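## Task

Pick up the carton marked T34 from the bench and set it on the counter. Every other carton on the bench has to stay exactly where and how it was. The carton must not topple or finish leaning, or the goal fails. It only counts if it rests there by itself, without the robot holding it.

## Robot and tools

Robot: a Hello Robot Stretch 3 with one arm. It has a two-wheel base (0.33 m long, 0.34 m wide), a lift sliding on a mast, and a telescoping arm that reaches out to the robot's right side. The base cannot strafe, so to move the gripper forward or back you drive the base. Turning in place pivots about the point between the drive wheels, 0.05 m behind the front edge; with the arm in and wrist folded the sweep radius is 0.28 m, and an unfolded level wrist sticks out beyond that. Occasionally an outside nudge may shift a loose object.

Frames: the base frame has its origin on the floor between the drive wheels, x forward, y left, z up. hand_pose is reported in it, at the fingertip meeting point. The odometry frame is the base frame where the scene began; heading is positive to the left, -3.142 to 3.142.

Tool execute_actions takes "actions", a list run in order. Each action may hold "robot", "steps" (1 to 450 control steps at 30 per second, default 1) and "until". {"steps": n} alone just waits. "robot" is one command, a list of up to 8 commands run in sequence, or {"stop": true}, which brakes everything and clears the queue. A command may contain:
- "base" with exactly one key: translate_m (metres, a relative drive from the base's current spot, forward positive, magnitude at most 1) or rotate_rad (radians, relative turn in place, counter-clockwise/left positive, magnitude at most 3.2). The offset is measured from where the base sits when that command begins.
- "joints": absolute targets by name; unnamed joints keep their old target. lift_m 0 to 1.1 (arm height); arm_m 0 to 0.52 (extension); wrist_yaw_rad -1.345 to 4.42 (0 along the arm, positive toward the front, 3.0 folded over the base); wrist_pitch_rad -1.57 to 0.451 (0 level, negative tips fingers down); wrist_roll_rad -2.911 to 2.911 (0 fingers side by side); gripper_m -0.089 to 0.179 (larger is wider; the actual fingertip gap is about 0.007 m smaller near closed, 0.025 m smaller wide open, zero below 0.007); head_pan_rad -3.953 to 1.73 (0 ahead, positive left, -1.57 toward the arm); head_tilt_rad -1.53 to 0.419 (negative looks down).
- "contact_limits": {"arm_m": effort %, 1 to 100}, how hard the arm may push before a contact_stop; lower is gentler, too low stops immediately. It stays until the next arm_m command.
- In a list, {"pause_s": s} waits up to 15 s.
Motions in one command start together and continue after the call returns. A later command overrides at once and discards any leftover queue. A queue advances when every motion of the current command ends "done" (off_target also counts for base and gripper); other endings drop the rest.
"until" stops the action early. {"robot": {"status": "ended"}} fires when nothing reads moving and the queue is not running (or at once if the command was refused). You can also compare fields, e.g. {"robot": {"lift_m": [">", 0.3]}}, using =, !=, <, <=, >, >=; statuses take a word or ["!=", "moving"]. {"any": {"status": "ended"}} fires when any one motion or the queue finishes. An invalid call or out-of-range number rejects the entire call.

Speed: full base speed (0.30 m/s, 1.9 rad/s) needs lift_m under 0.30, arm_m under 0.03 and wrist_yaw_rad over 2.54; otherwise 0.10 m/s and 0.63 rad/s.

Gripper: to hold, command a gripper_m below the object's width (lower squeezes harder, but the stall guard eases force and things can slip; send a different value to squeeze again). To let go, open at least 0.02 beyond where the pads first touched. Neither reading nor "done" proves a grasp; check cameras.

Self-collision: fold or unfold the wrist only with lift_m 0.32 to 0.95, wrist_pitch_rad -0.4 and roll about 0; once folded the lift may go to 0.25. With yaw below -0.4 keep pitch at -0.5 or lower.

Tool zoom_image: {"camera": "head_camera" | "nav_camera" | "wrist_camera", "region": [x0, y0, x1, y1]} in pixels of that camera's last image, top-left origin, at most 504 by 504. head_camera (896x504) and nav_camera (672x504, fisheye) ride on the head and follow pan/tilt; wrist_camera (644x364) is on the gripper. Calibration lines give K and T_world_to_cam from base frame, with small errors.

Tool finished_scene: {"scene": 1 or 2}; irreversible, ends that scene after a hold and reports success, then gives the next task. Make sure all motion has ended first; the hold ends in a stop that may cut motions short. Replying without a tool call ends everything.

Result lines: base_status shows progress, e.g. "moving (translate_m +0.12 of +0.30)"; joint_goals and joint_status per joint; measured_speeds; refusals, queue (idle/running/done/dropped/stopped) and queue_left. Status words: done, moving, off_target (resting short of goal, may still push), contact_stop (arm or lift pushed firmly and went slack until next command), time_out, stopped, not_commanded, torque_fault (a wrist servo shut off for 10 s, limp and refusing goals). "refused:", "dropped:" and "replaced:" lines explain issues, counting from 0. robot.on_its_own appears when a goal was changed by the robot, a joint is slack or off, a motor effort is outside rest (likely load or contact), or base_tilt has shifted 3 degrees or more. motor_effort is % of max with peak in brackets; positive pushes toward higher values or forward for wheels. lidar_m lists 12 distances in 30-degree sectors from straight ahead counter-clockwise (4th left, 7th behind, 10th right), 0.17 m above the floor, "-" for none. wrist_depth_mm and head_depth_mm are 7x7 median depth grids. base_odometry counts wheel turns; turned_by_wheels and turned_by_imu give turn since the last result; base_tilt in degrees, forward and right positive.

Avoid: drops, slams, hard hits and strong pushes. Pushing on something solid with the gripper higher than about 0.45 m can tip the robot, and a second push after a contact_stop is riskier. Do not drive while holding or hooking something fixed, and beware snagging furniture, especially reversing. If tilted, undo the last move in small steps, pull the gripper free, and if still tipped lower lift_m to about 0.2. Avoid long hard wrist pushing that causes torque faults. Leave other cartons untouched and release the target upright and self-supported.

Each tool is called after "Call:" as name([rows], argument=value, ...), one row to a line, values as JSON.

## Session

Call:
execute_actions([
  {"robot":{"joints":{"head_pan_rad":0.8,"head_tilt_rad":-0.6,"lift_m":0.27}},"steps":450,"until":{"robot":{"status":"ended"}}},
])

Call:
execute_actions([
  {"robot":{"joints":{"head_pan_rad":-1}},"steps":450,"until":{"robot":{"status":"ended"}}},
])

Call:
execute_actions([
  {"robot":{"joints":{"head_pan_rad":-2.9}},"steps":450,"until":{"robot":{"status":"ended"}}},
])

Scene clock: 1.90 s.
robot.base_odometry: x=+0.000 y=+0.000 heading=+0.000 (m, m, rad; robot's odometry frame)
robot.turned_by_wheels: +0.000 (rad since the last result)
robot.turned_by_imu: +0.000 (rad since the last result)
robot.base_tilt: forward=+0.2 right=-0.3 (deg)
robot.lidar_m: 0.66 0.67 2.13 1.95 2.14 0.84 0.78 0.79 1.01 2.42 1.02 0.72
robot.head_depth_mm: 2127 2328 970 780 1410 1147 1142 / 2296 2501 977 2091 1803 1159 1176 / 2467 2720 2953 959 1136 1238 1220 / 2693 2997 3257 2389 1820 1479 1235 / 2715 3033 3217 2397 1838 1486 1237 / 2530 2695 2944 2420 1830 1482 1238 / 2294 2466 2672 2437 1852 1490 1251
robot.base_status: not_commanded
robot.joint_positions: lift_m=+0.271 arm_m=+0.001 wrist_yaw_rad=+3.011 wrist_pitch_rad=-0.498 wrist_roll_rad=-0.007 gripper_m=+0.037 head_pan_rad=+0.793 head_tilt_rad=-0.592
robot.joint_goals: lift_m=+0.270 arm_m=+0.001 wrist_yaw_rad=+3.011 wrist_pitch_rad=-0.498 wrist_roll_rad=-0.007 gripper_m=+0.037 head_pan_rad=+0.800 head_tilt_rad=-0.600
robot.joint_status: lift_m=done arm_m=not_commanded wrist_yaw_rad=not_commanded wrist_pitch_rad=not_commanded wrist_roll_rad=not_commanded gripper_m=not_commanded head_pan_rad=done head_tilt_rad=done
robot.measured_speeds: translate_m=+0.000 rotate_rad=+0.000 lift_m=+0.000 arm_m=+0.000 wrist_yaw_rad=+0.000 wrist_pitch_rad=+0.000 wrist_roll_rad=+0.000 head_pan_rad=+0.000 head_tilt_rad=+0.000
robot: refusals=0 queue=done queue_left=0
robot.motor_effort: left_wheel=+0(0) right_wheel=+1(1) lift_m=+12(16) arm_m=-1(0) wrist_yaw_rad=+0(1) wrist_pitch_rad=+7(6) wrist_roll_rad=+0(0) gripper_m=+1(0) head_pan_rad=+3(28) head_tilt_rad=-3(33) (%)
robot.hand_pose: x=+0.0066 y=+0.0661 z=+0.2657 quat_wxyz=(+0.219, +0.693, +0.130, +0.675) (m; robot's base frame)
robot.wrist_depth_mm: - - - - - - - / - - - - - - - / 747 759 789 804 817 858 638 / 590 598 637 637 643 653 634 / 495 519 - 546 533 543 545 / 443 - - - 461 457 460 / - - - - 390 401 403
pictures: head_camera (sideways: a quarter turn clockwise sets it upright), nav_camera (sideways: a quarter turn counterclockwise sets it upright), wrist_camera
camera_calibration (this result's frames):
head_camera: T_world_to_cam=[[-0.36761, -0.382579, -0.847642, 1.13029], [-0.739855, 0.672543, 0.0173161, -0.0157038], [0.563451, 0.633498, -0.530287, 0.646331], [0, 0, 0, 1]] pos_world=[0.0397129, 0.0335378, 1.30109]
nav_camera: T_world_to_cam=[[0.389731, 0.37128, 0.84277, -1.05869], [0.712438, -0.701437, -0.0204449, 0.0736213], [0.583559, 0.60839, -0.537886, 0.655117], [0, 0, 0, 1]] pos_world=[-0.0221475, 0.0461423, 1.24611]
wrist_camera: T_world_to_cam=[[0.992494, -0.0955597, 0.0763217, -0.02616], [0.000491558, -0.620944, -0.783855, 0.28403], [0.122296, 0.778008, -0.616236, 0.275349], [0, 0, 0, 1]] pos_world=[-0.00785021, -0.0403566, 0.394315]
Images, in order (width x height): head_camera 896x504, nav_camera 672x504, wrist_camera 644x364.

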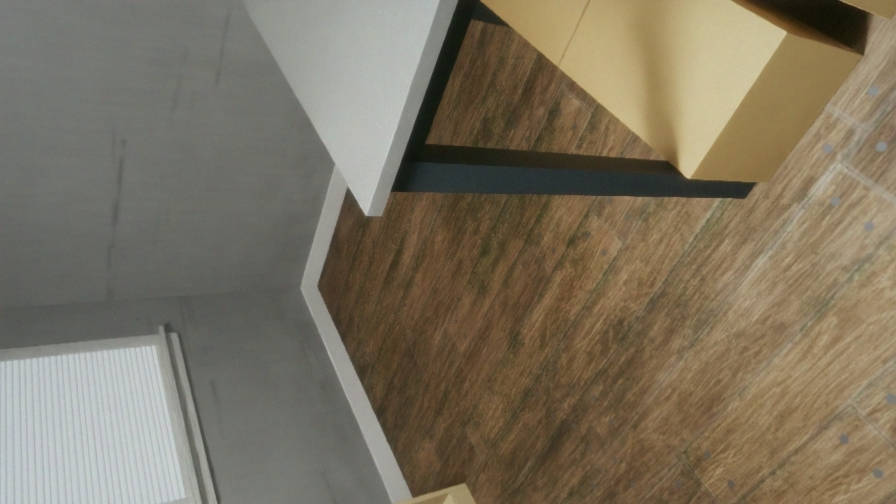

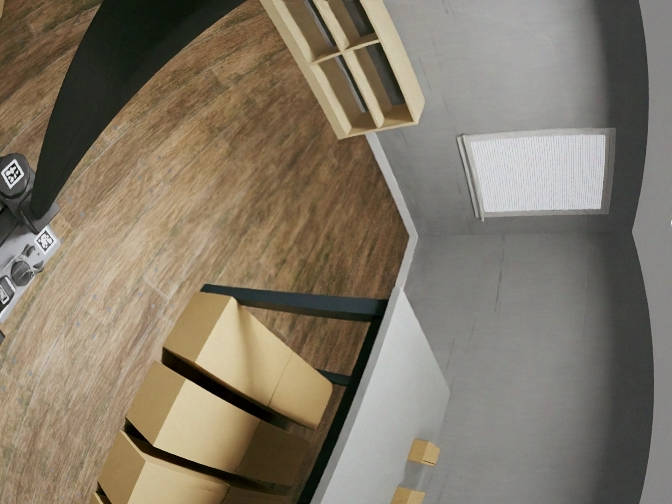

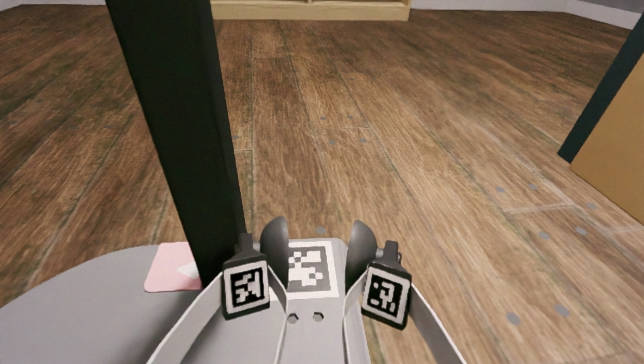

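Scene clock: 3.27 s.
robot.base_odometry: x=+0.000 y=+0.000 heading=+0.000 (m, m, rad; robot's odometry frame)
robot.turned_by_wheels: +0.000 (rad since the last result)
robot.turned_by_imu: +0.000 (rad since the last result)
robot.base_tilt: forward=+0.2 right=-0.3 (deg)
robot.lidar_m: 0.66 0.67 2.13 1.95 2.14 0.84 0.78 0.79 1.01 2.42 1.02 0.72
robot.head_depth_mm: 2033 2225 2484 2330 1794 1457 1217 / 2064 2283 2616 2370 1796 1464 1219 / 2142 2355 2684 2375 1818 1469 1223 / 2270 2548 2835 2389 1825 1482 1227 / 2287 2597 1236 2114 1497 1438 1243 / 2647 2986 1099 2415 1448 1289 1240 / 2712 2938 1036 2244 1466 1173 1144
robot.base_status: not_commanded
robot.joint_positions: lift_m=+0.271 arm_m=+0.001 wrist_yaw_rad=+3.011 wrist_pitch_rad=-0.498 wrist_roll_rad=-0.007 gripper_m=+0.037 head_pan_rad=-0.993 head_tilt_rad=-0.592
robot.joint_goals: lift_m=+0.270 arm_m=+0.001 wrist_yaw_rad=+3.011 wrist_pitch_rad=-0.498 wrist_roll_rad=-0.007 gripper_m=+0.037 head_pan_rad=-1.000 head_tilt_rad=-0.600
robot.joint_status: lift_m=done arm_m=not_commanded wrist_yaw_rad=not_commanded wrist_pitch_rad=not_commanded wrist_roll_rad=not_commanded gripper_m=not_commanded head_pan_rad=done head_tilt_rad=done
robot.measured_speeds: translate_m=+0.000 rotate_rad=+0.000 lift_m=+0.000 arm_m=+0.000 wrist_yaw_rad=+0.000 wrist_pitch_rad=+0.000 wrist_roll_rad=+0.000 head_pan_rad=+0.000 head_tilt_rad=+0.000
robot: refusals=0 queue=done queue_left=0
robot.motor_effort: left_wheel=+0(0) right_wheel=+1(1) lift_m=+12(12) arm_m=-1(1) wrist_yaw_rad=+0(0) wrist_pitch_rad=+6(6) wrist_roll_rad=+0(0) gripper_m=-1(1) head_pan_rad=-3(31) head_tilt_rad=-3(2) (%)
robot.hand_pose: x=+0.0066 y=+0.0661 z=+0.2657 quat_wxyz=(+0.219, +0.693, +0.130, +0.675) (m; robot's base frame)
robot.wrist_depth_mm: - - - - - - - / - - - - - - - / 748 775 802 797 834 831 640 / 599 620 634 641 652 666 622 / 494 520 - 539 535 548 558 / 440 - - - 458 460 467 / - - - - 391 399 401
pictures: head_camera (sideways: a quarter turn clockwise sets it upright), nav_camera (sideways: a quarter turn counterclockwise sets it upright), wrist_camera
camera_calibration (this result's frames):
head_camera: T_world_to_cam=[[-0.295604, 0.440955, -0.847453, 1.12961], [0.814779, 0.579512, 0.0173304, -0.0252057], [0.498751, -0.685364, -0.530588, 0.647117], [0, 0, 0, 1]] pos_world=[0.0317032, -0.0399883, 1.30108]
nav_camera: T_world_to_cam=[[0.279849, -0.460158, 0.842579, -1.05777], [-0.837166, -0.546566, -0.020445, 0.083074], [0.469933, -0.699657, -0.538185, 0.6562], [0, 0, 0, 1]] pos_world=[0.0571917, 0.0177808, 1.24611]
wrist_camera: T_world_to_cam=[[0.992493, -0.09556, 0.0763215, -0.02616], [0.000491257, -0.620944, -0.783855, 0.28403], [0.122297, 0.778008, -0.616236, 0.275349], [0, 0, 0, 1]] pos_world=[-0.00785017, -0.0403566, 0.394315]
Images, in order (width x height): head_camera 896x504, nav_camera 672x504, wrist_camera 644x364.

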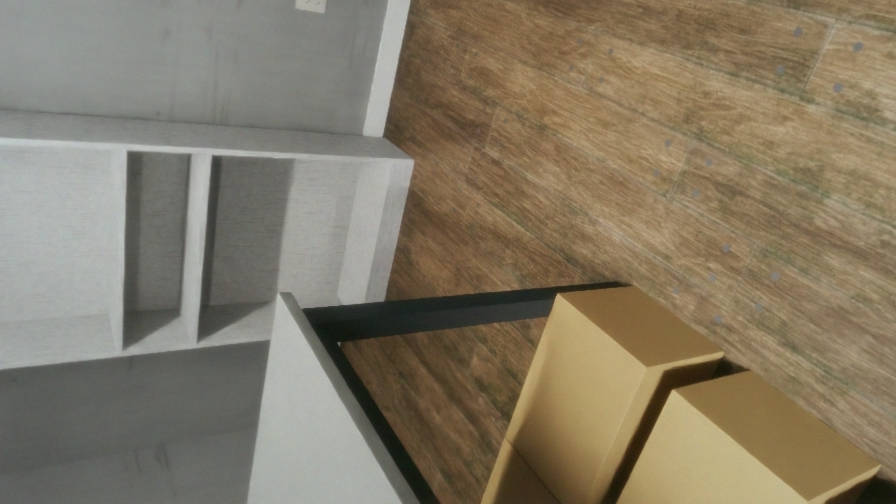

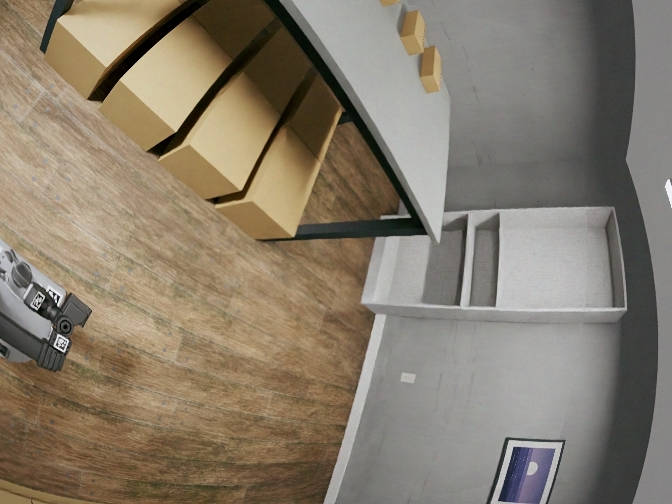

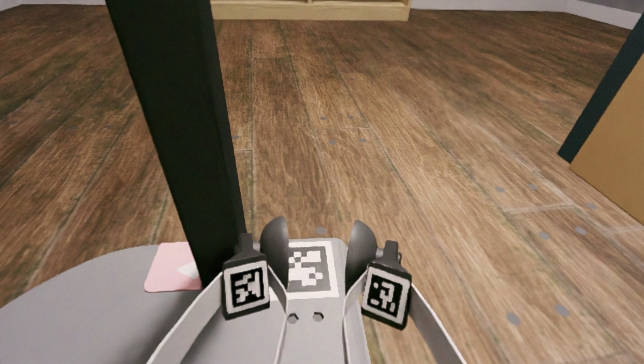

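Scene clock: 4.67 s.
robot.base_odometry: x=+0.000 y=+0.000 heading=+0.000 (m, m, rad; robot's odometry frame)
robot.turned_by_wheels: +0.000 (rad since the last result)
robot.turned_by_imu: +0.000 (rad since the last result)
robot.base_tilt: forward=+0.2 right=-0.3 (deg)
robot.lidar_m: 0.66 0.67 2.13 1.96 2.13 0.84 0.78 0.79 1.01 2.43 1.03 0.72
robot.head_depth_mm: 1130 1243 989 858 983 1153 1215 / 1145 1266 997 870 1003 1191 1214 / 1165 1291 1008 889 1033 1216 1224 / 1182 1323 1018 906 1052 1250 1229 / 1200 1338 1029 928 1077 1291 1230 / 1223 1371 1039 944 1108 1371 1239 / 1247 1398 1054 970 1137 1373 1243
robot.base_status: not_commanded
robot.joint_positions: lift_m=+0.271 arm_m=+0.001 wrist_yaw_rad=+3.011 wrist_pitch_rad=-0.498 wrist_roll_rad=-0.007 gripper_m=+0.037 head_pan_rad=-2.893 head_tilt_rad=-0.592
robot.joint_goals: lift_m=+0.270 arm_m=+0.001 wrist_yaw_rad=+3.011 wrist_pitch_rad=-0.498 wrist_roll_rad=-0.007 gripper_m=+0.037 head_pan_rad=-2.900 head_tilt_rad=-0.600
robot.joint_status: lift_m=done arm_m=not_commanded wrist_yaw_rad=not_commanded wrist_pitch_rad=not_commanded wrist_roll_rad=not_commanded gripper_m=not_commanded head_pan_rad=done head_tilt_rad=done
robot.measured_speeds: translate_m=+0.000 rotate_rad=+0.000 lift_m=+0.000 arm_m=+0.000 wrist_yaw_rad=+0.000 wrist_pitch_rad=+0.000 wrist_roll_rad=+0.000 head_pan_rad=+0.000 head_tilt_rad=+0.000
robot: refusals=0 queue=done queue_left=0
robot.motor_effort: left_wheel=+0(0) right_wheel=+1(1) lift_m=+12(13) arm_m=-1(1) wrist_yaw_rad=+0(1) wrist_pitch_rad=+6(6) wrist_roll_rad=+0(0) gripper_m=+0(0) head_pan_rad=-3(34) head_tilt_rad=-3(4) (%)
robot.hand_pose: x=+0.0066 y=+0.0661 z=+0.2657 quat_wxyz=(+0.219, +0.693, +0.130, +0.675) (m; robot's base frame)
robot.wrist_depth_mm: - - - - - - - / - - - - - - - / 734 756 799 781 831 828 635 / 610 604 619 637 647 660 626 / 499 521 - 539 529 548 557 / 441 - - - 454 461 465 / - - - - 392 405 403
pictures: head_camera (sideways: a quarter turn clockwise sets it upright), nav_camera (sideways: a quarter turn counterclockwise sets it upright), wrist_camera
camera_calibration (this result's frames):
head_camera: T_world_to_cam=[[0.512902, 0.137187, -0.847415, 1.12462], [0.284977, -0.958378, 0.0173333, -0.0219776], [-0.809765, -0.250384, -0.530648, 0.655178], [0, 0, 0, 1]] pos_world=[-0.0400181, -0.0113003, 1.30107]
nav_camera: T_world_to_cam=[[-0.525979, -0.11607, 0.84254, -1.0528], [-0.246563, 0.968911, -0.020445, 0.0794714], [-0.813973, -0.218493, -0.538246, 0.664111], [0, 0, 0, 1]] pos_world=[0.00641225, -0.0540955, 1.2461]
wrist_camera: T_world_to_cam=[[0.992494, -0.0955597, 0.0763216, -0.0261599], [0.000491488, -0.620944, -0.783855, 0.28403], [0.122296, 0.778008, -0.616236, 0.275349], [0, 0, 0, 1]] pos_world=[-0.0078502, -0.0403566, 0.394315]
Images, in order (width x height): head_camera 896x504, nav_camera 672x504, wrist_camera 644x364.

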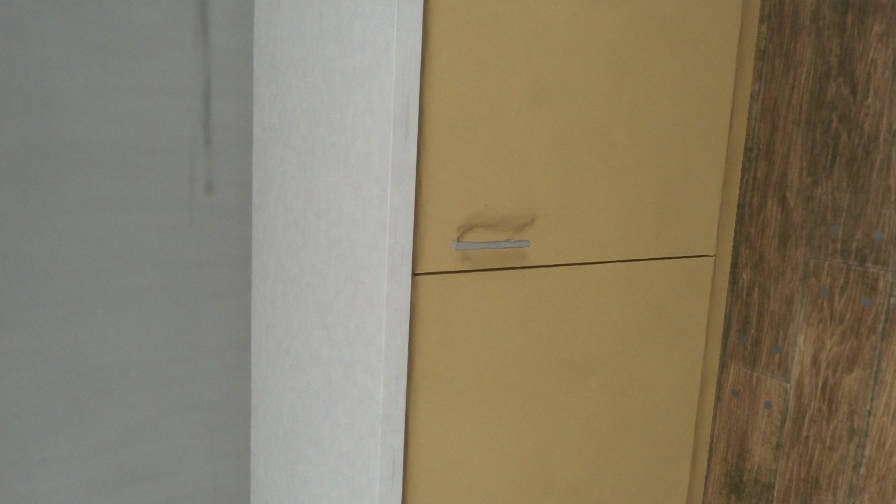

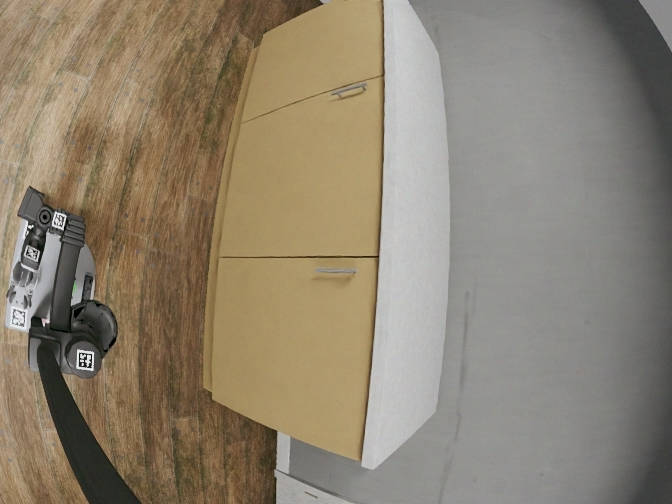

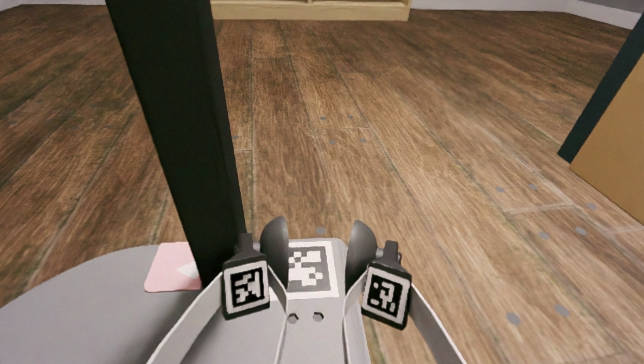

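Call:
execute_actions([
  {"robot":[{"base":{"rotate_rad":1.38},"joints":{"head_pan_rad":-1.0,"head_tilt_rad":-0.5}},{"base":{"translate_m":1}},{"base":{"rotate_rad":-1.3}},{"base":{"translate_m":1}},{"base":{"translate_m":0.65}},{"base":{"rotate_rad":-1.6}},{"base":{"translate_m":0.3}}],"steps":450,"until":{"robot":{"status":"ended"}}},
  {"steps":450,"until":{"robot":{"status":"ended"}}},
])

Scene clock: 36.40 s.
robot.base_odometry: x=+1.850 y=+0.814 heading=-1.520 (m, m, rad; robot's odometry frame)
robot.turned_by_wheels: -1.520 (rad since the last result)
robot.turned_by_imu: -1.477 (rad since the last result)
robot.base_tilt: forward=+0.2 right=-0.3 (deg)
robot.lidar_m: 1.41 0.64 0.47 0.45 0.47 0.65 1.68 1.64 2.07 0.94 0.42 0.52
robot.head_depth_mm: 2863 2914 2602 837 1466 1503 1265 / 3007 3124 1273 796 627 1271 1227 / 3195 3230 1283 802 586 562 676 / 3412 3340 1299 811 588 1170 999 / 3626 - 1314 763 615 1285 1022 / 3779 - 1336 741 674 1260 1088 / 3452 3654 1355 815 1447 1295 1136
robot.base_status: done (translate_m +0.3000 of +0.3000)
robot.joint_positions: lift_m=+0.271 arm_m=+0.001 wrist_yaw_rad=+3.011 wrist_pitch_rad=-0.498 wrist_roll_rad=-0.007 gripper_m=+0.037 head_pan_rad=-1.007 head_tilt_rad=-0.507
robot.joint_goals: lift_m=+0.270 arm_m=+0.001 wrist_yaw_rad=+3.011 wrist_pitch_rad=-0.498 wrist_roll_rad=-0.007 gripper_m=+0.037 head_pan_rad=-1.000 head_tilt_rad=-0.500
robot.joint_status: lift_m=done arm_m=not_commanded wrist_yaw_rad=not_commanded wrist_pitch_rad=not_commanded wrist_roll_rad=not_commanded gripper_m=not_commanded head_pan_rad=done head_tilt_rad=done
robot.measured_speeds: translate_m=+0.000 rotate_rad=+0.000 lift_m=+0.000 arm_m=+0.000 wrist_yaw_rad=+0.000 wrist_pitch_rad=+0.000 wrist_roll_rad=+0.000 head_pan_rad=+0.000 head_tilt_rad=+0.000
robot: refusals=0 queue=done queue_left=0
robot.motor_effort: left_wheel=+2(11) right_wheel=-1(10) lift_m=+13(12) arm_m=-1(1) wrist_yaw_rad=-1(0) wrist_pitch_rad=+6(7) wrist_roll_rad=+0(0) gripper_m=+0(0) head_pan_rad=+2(33) head_tilt_rad=+5(15) (%)
robot.hand_pose: x=+0.0066 y=+0.0660 z=+0.2657 quat_wxyz=(+0.219, +0.693, +0.130, +0.675) (m; robot's base frame)
robot.wrist_depth_mm: 420 - 439 458 467 479 495 / 460 473 487 507 519 530 546 / 509 521 548 569 586 605 623 / 553 570 586 606 619 645 655 / 502 520 - 541 536 538 550 / 445 - - - 466 459 467 / - - - - 389 398 403
pictures: head_camera (sideways: a quarter turn clockwise sets it upright), nav_camera (sideways: a quarter turn counterclockwise sets it upright), wrist_camera
camera_calibration (this result's frames):
head_camera: T_world_to_cam=[[-0.249573, 0.382114, -0.889777, 1.18452], [0.822115, 0.569153, 0.0138271, -0.0206913], [0.511702, -0.728048, -0.456187, 0.550231], [0, 0, 0, 1]] pos_world=[0.0310811, -0.040251, 1.30526]
nav_camera: T_world_to_cam=[[0.233759, -0.401423, 0.88556, -1.11354], [-0.843817, -0.536245, -0.0203389, 0.0829788], [0.483042, -0.742496, -0.46408, 0.559699], [0, 0, 0, 1]] pos_world=[0.0599604, 0.0130717, 1.24754]
wrist_camera: T_world_to_cam=[[0.992494, -0.0955592, 0.0763217, -0.0261634], [0.000491644, -0.620946, -0.783853, 0.283995], [0.122296, 0.778007, -0.616238, 0.275378], [0, 0, 0, 1]] pos_world=[-0.00785025, -0.0404005, 0.394305]
Images, in order (width x height): head_camera 896x504, nav_camera 672x504, wrist_camera 644x364.

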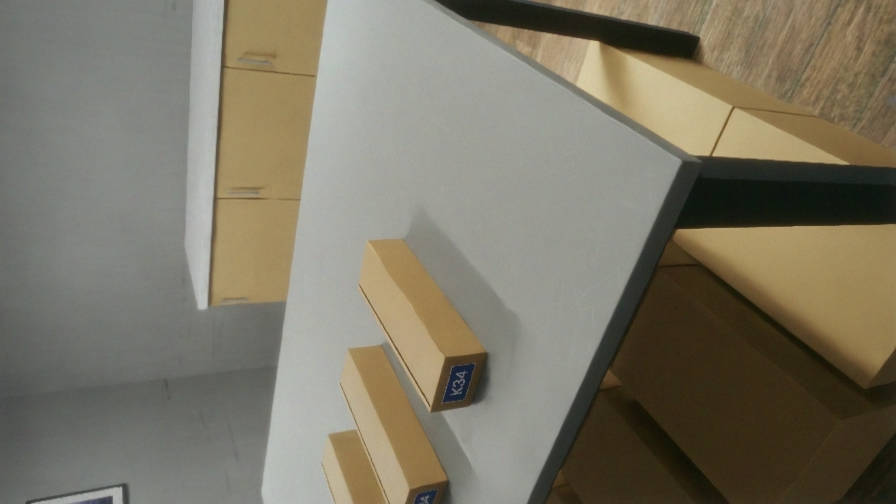

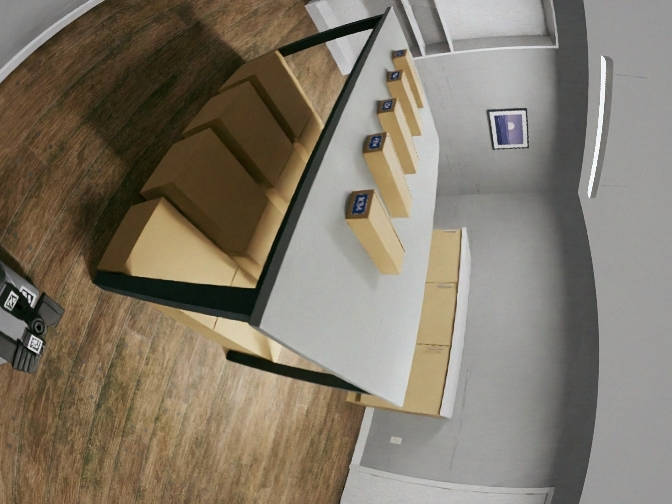

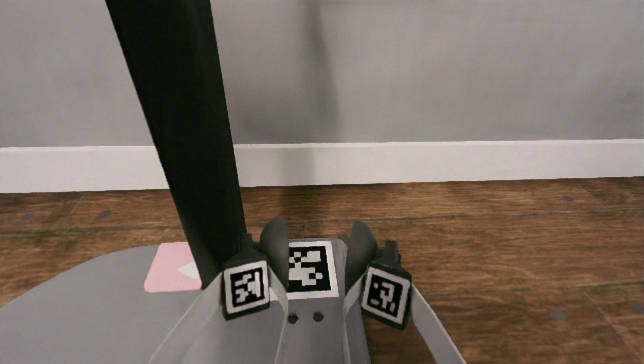

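Call:
execute_actions([
  {"robot":[{"base":{"translate_m":0.7},"joints":{"lift_m":0.93,"wrist_pitch_rad":-0.4,"head_pan_rad":-1.3,"head_tilt_rad":-0.7}},{"joints":{"wrist_yaw_rad":1.4}},{"joints":{"lift_m":1.1,"gripper_m":0.15}},{"joints":{"wrist_yaw_rad":0,"wrist_pitch_rad":-0.8}}],"steps":450,"until":{"robot":{"status":"ended"}}},
  {"steps":450,"until":{"robot":{"status":"ended"}}},
])

Scene clock: 56.60 s.
robot.base_odometry: x=+1.885 y=+0.115 heading=-1.520 (m, m, rad; robot's odometry frame)
robot.turned_by_wheels: +0.000 (rad since the last result)
robot.turned_by_imu: +0.000 (rad since the last result)
robot.base_tilt: forward=+0.2 right=-0.3 (deg)
robot.lidar_m: 1.73 0.64 0.47 0.45 0.47 0.65 1.81 0.52 0.40 0.36 0.38 0.52
robot.head_depth_mm: 2348 2409 - 609 - 1137 977 / 2425 2440 699 549 487 1077 921 / 2471 1197 792 607 504 1081 942 / 2536 1207 710 598 524 1168 970 / 2602 1219 772 592 1205 1092 1064 / 3113 1242 767 606 1251 1095 1093 / 3307 1260 699 611 1287 1140 1141
robot.base_status: done (translate_m +0.7000 of +0.7000)
robot.joint_positions: lift_m=+1.099 arm_m=+0.001 wrist_yaw_rad=+0.003 wrist_pitch_rad=-0.808 wrist_roll_rad=-0.007 gripper_m=+0.150 head_pan_rad=-1.293 head_tilt_rad=-0.691
robot.joint_goals: lift_m=+1.100 arm_m=+0.001 wrist_yaw_rad=+0.000 wrist_pitch_rad=-0.800 wrist_roll_rad=-0.007 gripper_m=+0.150 head_pan_rad=-1.300 head_tilt_rad=-0.700
robot.joint_status: lift_m=done arm_m=not_commanded wrist_yaw_rad=done wrist_pitch_rad=done wrist_roll_rad=not_commanded gripper_m=done head_pan_rad=done head_tilt_rad=done
robot.measured_speeds: translate_m=+0.000 rotate_rad=+0.000 lift_m=+0.000 arm_m=+0.000 wrist_yaw_rad=+0.000 wrist_pitch_rad=+0.000 wrist_roll_rad=+0.000 head_pan_rad=+0.000 head_tilt_rad=+0.000
robot: refusals=0 queue=done queue_left=0
robot.motor_effort: left_wheel=+0(9) right_wheel=-1(4) lift_m=+32(34) arm_m=-1(1) wrist_yaw_rad=-2(3) wrist_pitch_rad=+3(9) wrist_roll_rad=+0(0) gripper_m=+0(82) head_pan_rad=-2(17) head_tilt_rad=-3(18) (%)
robot.hand_pose: x=-0.0211 y=-0.3055 z=+1.0364 quat_wxyz=(+0.653, +0.280, -0.647, -0.276) (m; robot's base frame)
robot.wrist_depth_mm: 443 396 474 417 456 509 533 / 403 348 411 363 413 368 455 / 363 358 360 359 374 357 394 / 326 325 330 331 339 342 348 / 307 302 305 305 302 309 313 / 883 - 916 941 911 - 482 / - - - 1000 886 - -
pictures: head_camera (sideways: a quarter turn clockwise sets it upright), nav_camera (sideways: a quarter turn counterclockwise sets it upright), wrist_camera
camera_calibration (this result's frames):
head_camera: T_world_to_cam=[[-0.174049, 0.586559, -0.790984, 1.05524], [0.950309, 0.310585, 0.0212085, -0.0310788], [0.258108, -0.747988, -0.611469, 0.75381], [0, 0, 0, 1]] pos_world=[0.0186346, -0.0454686, 1.29627]
nav_camera: T_world_to_cam=[[0.153175, -0.599741, 0.785396, -0.982443], [-0.961974, -0.272381, -0.0203812, 0.0837497], [0.22615, -0.752409, -0.618657, 0.762379], [0, 0, 0, 1]] pos_world=[0.0586389, 0.00722041, 1.24497]
wrist_camera: T_world_to_cam=[[-0.996319, -0.05905, 0.062148, -0.109089], [-0.0837578, 0.825022, -0.558858, 0.864187], [-0.0182729, -0.562006, -0.826931, 0.848725], [0, 0, 0, 1]] pos_world=[-0.0207958, -0.242427, 1.19158]
Images, in order (width x height): head_camera 896x504, nav_camera 672x504, wrist_camera 644x364.

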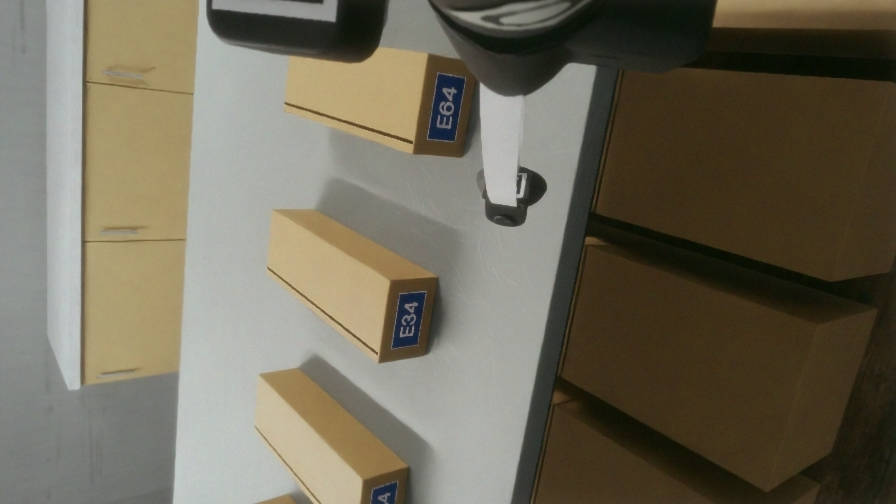

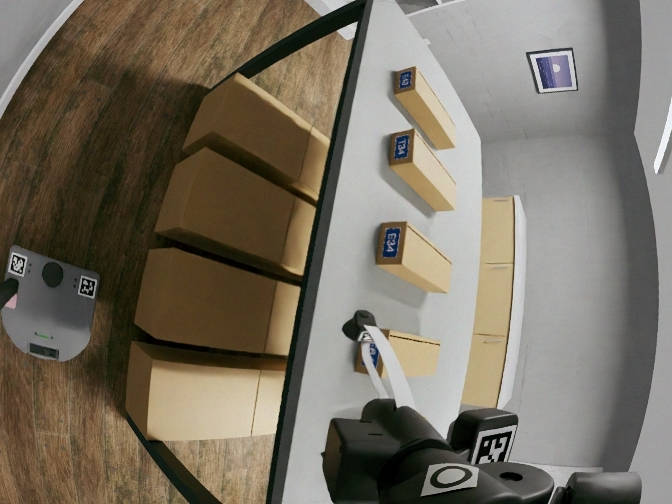

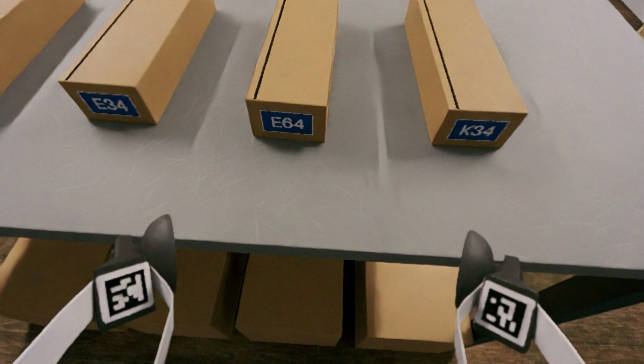

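Call:
execute_actions([
  {"robot":{"base":{"translate_m":0.455},"joints":{"arm_m":0.31,"head_pan_rad":-1.6}},"steps":450,"until":{"robot":{"status":"ended"}}},
])

Scene clock: 69.50 s.
robot.base_odometry: x=+1.908 y=-0.339 heading=-1.520 (m, m, rad; robot's odometry frame)
robot.turned_by_wheels: +0.000 (rad since the last result)
robot.turned_by_imu: +0.000 (rad since the last result)
robot.base_tilt: forward=+0.2 right=-0.2 (deg)
robot.lidar_m: 1.65 0.64 0.47 0.45 0.47 0.65 1.81 0.52 0.38 0.37 0.40 0.52
robot.head_depth_mm: 2746 1167 661 567 516 1075 955 / - 1172 752 590 518 1151 994 / - 1830 756 569 520 1080 944 / 2739 - 710 567 508 1085 951 / 2517 2482 770 602 510 1186 1086 / 2660 2467 725 569 512 1094 953 / 2728 2465 819 568 515 1102 958
robot.base_status: done (translate_m +0.4550 of +0.4550)
robot.joint_positions: lift_m=+1.099 arm_m=+0.310 wrist_yaw_rad=+0.001 wrist_pitch_rad=-0.809 wrist_roll_rad=-0.007 gripper_m=+0.150 head_pan_rad=-1.593 head_tilt_rad=-0.691
robot.joint_goals: lift_m=+1.100 arm_m=+0.310 wrist_yaw_rad=+0.000 wrist_pitch_rad=-0.800 wrist_roll_rad=-0.007 gripper_m=+0.150 head_pan_rad=-1.600 head_tilt_rad=-0.700
robot.joint_status: lift_m=done arm_m=done wrist_yaw_rad=done wrist_pitch_rad=done wrist_roll_rad=not_commanded gripper_m=done head_pan_rad=done head_tilt_rad=done
robot.measured_speeds: translate_m=+0.000 rotate_rad=+0.000 lift_m=+0.000 arm_m=+0.000 wrist_yaw_rad=+0.000 wrist_pitch_rad=+0.000 wrist_roll_rad=+0.000 head_pan_rad=+0.000 head_tilt_rad=+0.000
robot: refusals=0 queue=done queue_left=0
robot.motor_effort: left_wheel=+1(5) right_wheel=+0(2) lift_m=+32(32) arm_m=+2(3) wrist_yaw_rad=-2(2) wrist_pitch_rad=+4(4) wrist_roll_rad=+0(0) gripper_m=+0(0) head_pan_rad=-2(16) head_tilt_rad=-3(4) (%)
robot.hand_pose: x=-0.0214 y=-0.6141 z=+1.0362 quat_wxyz=(+0.653, +0.280, -0.647, -0.277) (m; robot's base frame)
robot.wrist_depth_mm: 476 481 488 502 505 515 527 / 410 418 424 431 435 444 448 / 359 297 370 298 379 384 391 / 255 267 329 264 336 294 279 / 229 244 297 239 303 271 246 / 210 - 266 216 274 - 222 / 200 242 244 199 251 247 205
pictures: head_camera (sideways: a quarter turn clockwise sets it upright), nav_camera (sideways: a quarter turn counterclockwise sets it upright), wrist_camera
camera_calibration (this result's frames):
head_camera: T_world_to_cam=[[0.00703402, 0.611944, -0.79087, 1.05399], [0.999648, 0.0159284, 0.0212157, -0.0313891], [0.0255801, -0.790741, -0.611617, 0.755421], [0, 0, 0, 1]] pos_world=[0.00464051, -0.0471411, 1.29626]
nav_camera: T_world_to_cam=[[-0.030871, -0.61837, 0.785281, -0.98117], [-0.999504, 0.0240164, -0.0203809, 0.0839782], [-0.00625672, -0.78552, -0.618804, 0.763987], [0, 0, 0, 1]] pos_world=[0.0584268, -0.00861487, 1.24496]
wrist_camera: T_world_to_cam=[[-0.996413, -0.05749, 0.062093, -0.12655], [-0.0824163, 0.825706, -0.558047, 1.11832], [-0.0191885, -0.561163, -0.827483, 0.676205], [0, 0, 0, 1]] pos_world=[-0.0209531, -0.551218, 1.19148]
Images, in order (width x height): head_camera 896x504, nav_camera 672x504, wrist_camera 644x364.

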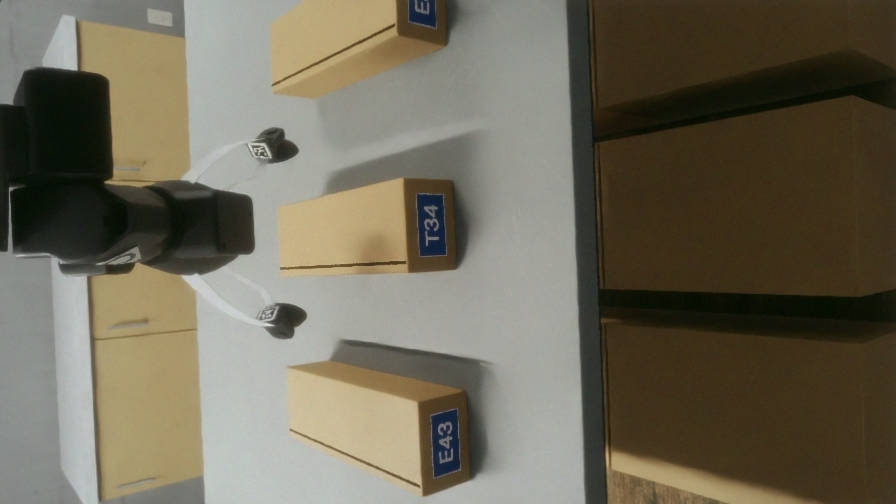

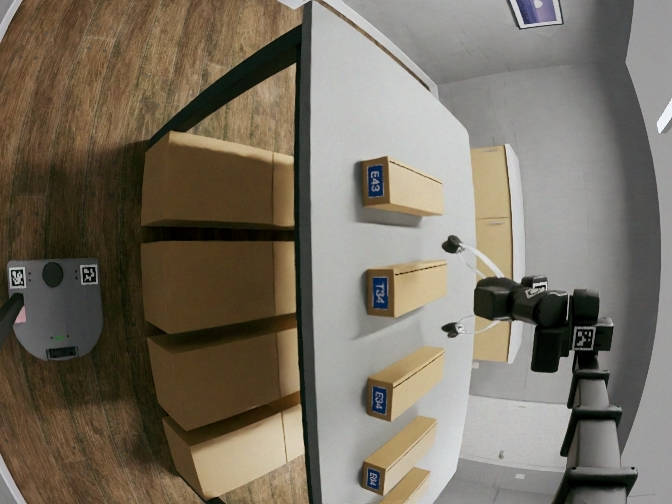

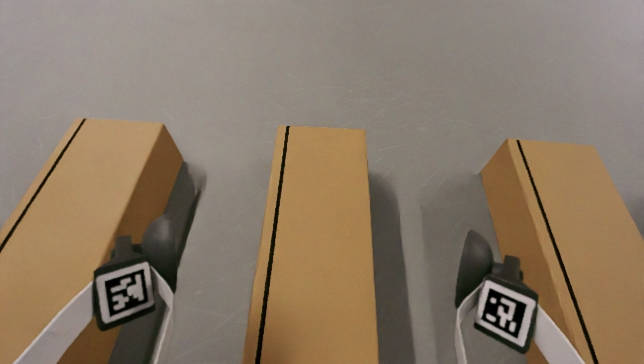

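Call:
execute_actions([
  {"robot":{"joints":{"lift_m":1.006,"arm_m":0.33,"gripper_m":0.14}},"steps":450,"until":{"robot":{"status":"ended"}}},
  {"robot":[{"joints":{"gripper_m":0.03}},{"pause_s":0.5},{"joints":{"lift_m":1.1}},{"joints":{"arm_m":0,"head_pan_rad":-0.8},"base":{"translate_m":0.8}}],"steps":450,"until":{"robot":{"status":"ended"}}},
])

Scene clock: 88.97 s.
robot.base_odometry: x=+1.949 y=-1.138 heading=-1.520 (m, m, rad; robot's odometry frame)
robot.turned_by_wheels: +0.000 (rad since the last result)
robot.turned_by_imu: +0.000 (rad since the last result)
robot.base_tilt: forward=+0.2 right=-0.3 (deg)
robot.lidar_m: 1.15 0.63 0.46 0.45 0.46 0.64 1.47 0.53 0.48 1.23 1.41 0.89
robot.head_depth_mm: 2011 2354 2587 2035 1632 1353 1164 / 1737 2025 2383 2051 1647 1356 1166 / 1197 1351 1594 1819 1654 1370 1177 / 1253 1390 1666 1826 1615 1374 1179 / 1169 1300 1430 1690 1558 1376 1178 / 1073 1188 1162 1469 1506 1391 1184 / 999 990 1010 1105 1501 1389 1186
robot.base_status: done (translate_m +0.8000 of +0.8000)
robot.joint_positions: lift_m=+1.099 arm_m=+0.001 wrist_yaw_rad=+0.001 wrist_pitch_rad=-0.813 wrist_roll_rad=-0.007 gripper_m=+0.057 head_pan_rad=-0.807 head_tilt_rad=-0.691
robot.joint_goals: lift_m=+1.100 arm_m=+0.000 wrist_yaw_rad=+0.000 wrist_pitch_rad=-0.800 wrist_roll_rad=-0.007 gripper_m=+0.056 head_pan_rad=-0.800 head_tilt_rad=-0.700
robot.joint_status: lift_m=done arm_m=done wrist_yaw_rad=done wrist_pitch_rad=done wrist_roll_rad=not_commanded gripper_m=done head_pan_rad=done head_tilt_rad=done
robot.measured_speeds: translate_m=+0.000 rotate_rad=+0.000 lift_m=+0.000 arm_m=+0.000 wrist_yaw_rad=+0.000 wrist_pitch_rad=+0.000 wrist_roll_rad=+0.000 head_pan_rad=+0.000 head_tilt_rad=+0.000
robot: refusals=0 queue=done queue_left=0
robot.on_its_own: gripper_m is held at +0.056, not at your +0.030, by its stall guard, which is not easing now
robot.motor_effort: left_wheel=+0(4) right_wheel=+0(4) lift_m=+32(34) arm_m=-3(5) wrist_yaw_rad=-1(1) wrist_pitch_rad=+6(6) wrist_roll_rad=+0(0) gripper_m=-20(100) head_pan_rad=+2(28) head_tilt_rad=-3(3) (%)
robot.hand_pose: x=-0.0214 y=-0.3047 z=+1.0355 quat_wxyz=(+0.652, +0.281, -0.647, -0.279) (m; robot's base frame)
robot.wrist_depth_mm: - - - - - 519 527 / - - - 191 - 474 443 / - - - 170 - 489 388 / - - - 152 - - 348 / - - 138 138 144 - 311 / - - 125 126 128 476 932 / - - 116 116 121 924 873
pictures: head_camera (sideways: a quarter turn clockwise sets it upright), nav_camera (sideways: a quarter turn counterclockwise sets it upright), wrist_camera
camera_calibration (this result's frames):
head_camera: T_world_to_cam=[[-0.428149, 0.437314, -0.79085, 1.05662], [0.694945, 0.71875, 0.0212169, -0.0295319], [0.577702, -0.540513, -0.611642, 0.752085], [0, 0, 0, 1]] pos_world=[0.0384328, -0.0343364, 1.29626]
nav_camera: T_world_to_cam=[[0.415857, -0.458724, 0.785261, -0.983869], [-0.723114, -0.690428, -0.0203808, 0.0822921], [0.551516, -0.559358, -0.618829, 0.760617], [0, 0, 0, 1]] pos_world=[0.0491631, 0.0309493, 1.24496]
wrist_camera: T_world_to_cam=[[-0.996414, -0.0577329, 0.0618546, -0.108549], [-0.0824031, 0.828066, -0.554541, 0.859522], [-0.0192045, -0.55765, -0.829854, 0.852783], [0, 0, 0, 1]] pos_world=[-0.0209553, -0.242454, 1.19104]
Images, in order (width x height): head_camera 896x504, nav_camera 672x504, wrist_camera 644x364.

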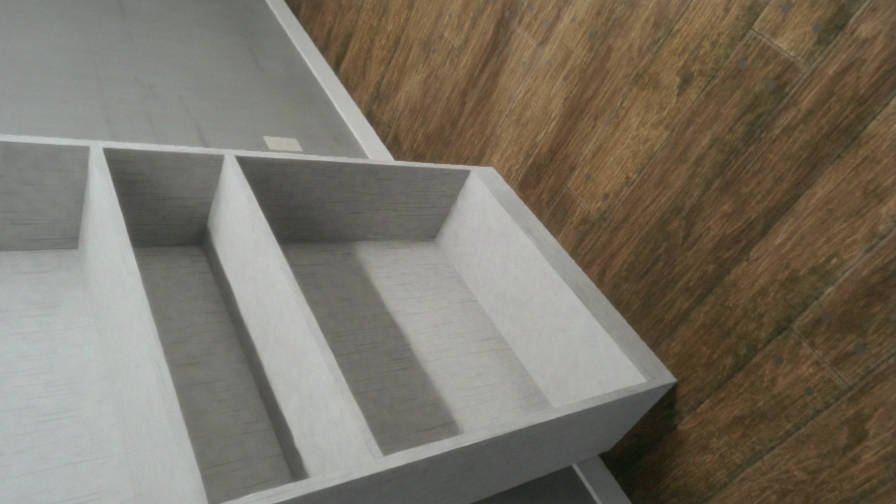

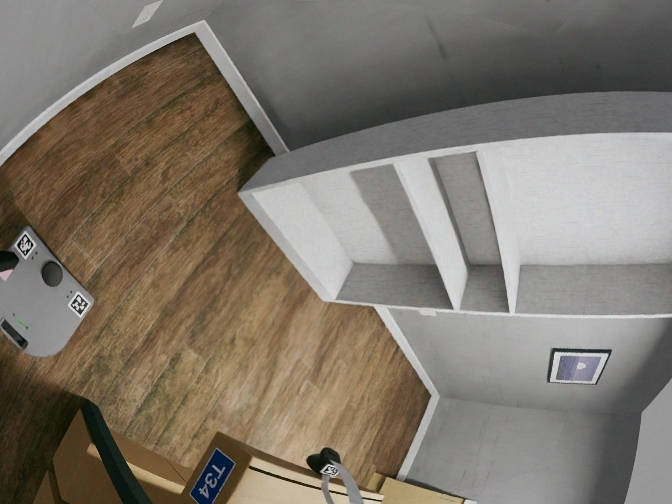

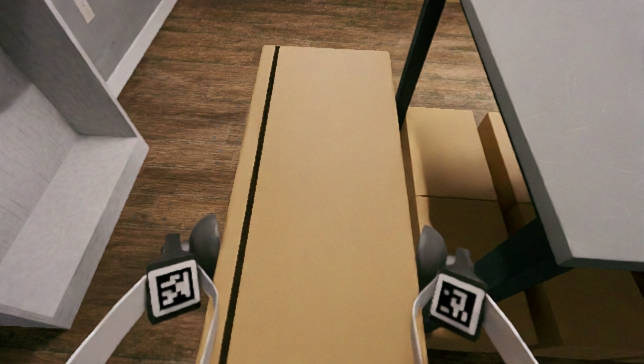

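Call:
execute_actions([
  {"robot":[{"base":{"rotate_rad":-1.59},"joints":{"head_pan_rad":-1.6}},{"base":{"translate_m":1}},{"base":{"translate_m":0.45}},{"base":{"rotate_rad":-0.4}},{"base":{"translate_m":0.75}},{"base":{"rotate_rad":1.95}},{"joints":{"arm_m":0.45}}],"steps":450,"until":{"robot":{"status":"ended"}}},
  {"steps":450,"until":{"robot":{"status":"ended"}}},
  {"steps":450,"until":{"robot":{"status":"ended"}}},
])

Scene clock: 135.23 s.
robot.base_odometry: x=-0.200 y=-0.914 heading=-1.560 (m, m, rad; robot's odometry frame)
robot.turned_by_wheels: -0.040 (rad since the last result)
robot.turned_by_imu: -0.038 (rad since the last result)
robot.base_tilt: forward=+0.2 right=-0.3 (deg)
robot.lidar_m: 1.43 1.48 1.91 0.87 0.89 1.21 2.97 0.82 0.58 0.55 0.57 1.49
robot.head_depth_mm: 1003 1086 789 663 814 1034 1162 / 1016 1089 793 667 813 1020 1166 / 1036 1084 764 674 798 1010 1170 / 971 678 733 678 791 989 1176 / 989 1072 816 656 784 980 1181 / 985 1089 825 661 774 964 1185 / 981 1085 829 667 767 952 1189
robot.base_status: done (rotate_rad +1.9499 of +1.9500)
robot.joint_positions: lift_m=+1.099 arm_m=+0.450 wrist_yaw_rad=+0.001 wrist_pitch_rad=-0.813 wrist_roll_rad=-0.007 gripper_m=+0.057 head_pan_rad=-1.593 head_tilt_rad=-0.691
robot.joint_goals: lift_m=+1.100 arm_m=+0.450 wrist_yaw_rad=+0.000 wrist_pitch_rad=-0.800 wrist_roll_rad=-0.007 gripper_m=+0.056 head_pan_rad=-1.600 head_tilt_rad=-0.700
robot.joint_status: lift_m=done arm_m=done wrist_yaw_rad=done wrist_pitch_rad=done wrist_roll_rad=not_commanded gripper_m=done head_pan_rad=done head_tilt_rad=done
robot.measured_speeds: translate_m=+0.000 rotate_rad=+0.000 lift_m=+0.000 arm_m=+0.000 wrist_yaw_rad=+0.000 wrist_pitch_rad=+0.000 wrist_roll_rad=+0.000 head_pan_rad=+0.000 head_tilt_rad=+0.000
robot: refusals=0 queue=done queue_left=0
robot.on_its_own: gripper_m is held at +0.056, not at your +0.030, by its stall guard, which is not easing now
robot.motor_effort: left_wheel=-3(6) right_wheel=+3(5) lift_m=+32(32) arm_m=+2(1) wrist_yaw_rad=-1(1) wrist_pitch_rad=+6(6) wrist_roll_rad=+0(0) gripper_m=-19(21) head_pan_rad=-2(31) head_tilt_rad=-4(4) (%)
robot.hand_pose: x=-0.0214 y=-0.7533 z=+1.0355 quat_wxyz=(+0.652, +0.281, -0.647, -0.279) (m; robot's base frame)
robot.wrist_depth_mm: 509 502 512 505 497 512 503 / 408 415 412 190 427 442 449 / 359 367 359 169 374 386 388 / 324 329 315 151 323 344 348 / 292 297 138 138 144 309 312 / 267 274 126 126 127 282 283 / 246 246 116 116 121 254 256
pictures: head_camera (sideways: a quarter turn clockwise sets it upright), nav_camera (sideways: a quarter turn counterclockwise sets it upright), wrist_camera
camera_calibration (this result's frames):
head_camera: T_world_to_cam=[[0.00706437, 0.611993, -0.790832, 1.05394], [0.999649, 0.0158793, 0.021218, -0.0313922], [0.0255431, -0.790704, -0.611666, 0.755485], [0, 0, 0, 1]] pos_world=[0.00463826, -0.0471407, 1.29626]
nav_camera: T_world_to_cam=[[-0.0309017, -0.618417, 0.785242, -0.981119], [-0.999503, 0.0240655, -0.0203808, 0.083978], [-0.00629341, -0.785481, -0.618853, 0.764051], [0, 0, 0, 1]] pos_world=[0.0584265, -0.00861383, 1.24496]
wrist_camera: T_world_to_cam=[[-0.996419, -0.0576568, 0.0618515, -0.134397], [-0.082337, 0.828104, -0.554495, 1.23093], [-0.019249, -0.557602, -0.829885, 0.602707], [0, 0, 0, 1]] pos_world=[-0.020963, -0.691017, 1.19104]
Images, in order (width x height): head_camera 896x504, nav_camera 672x504, wrist_camera 644x364.

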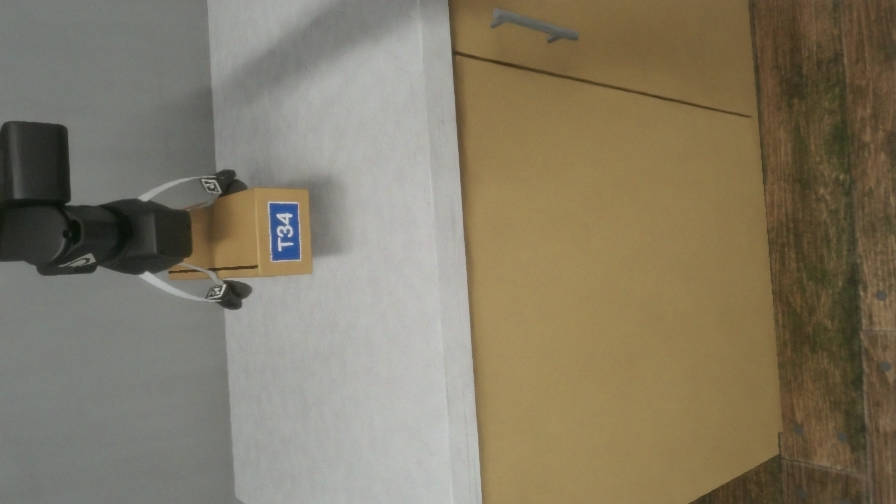

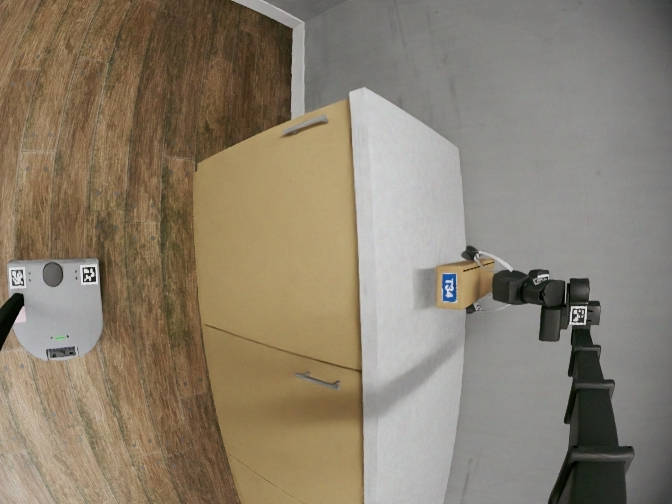

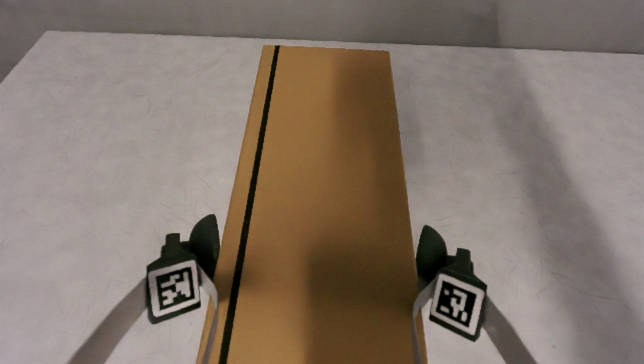

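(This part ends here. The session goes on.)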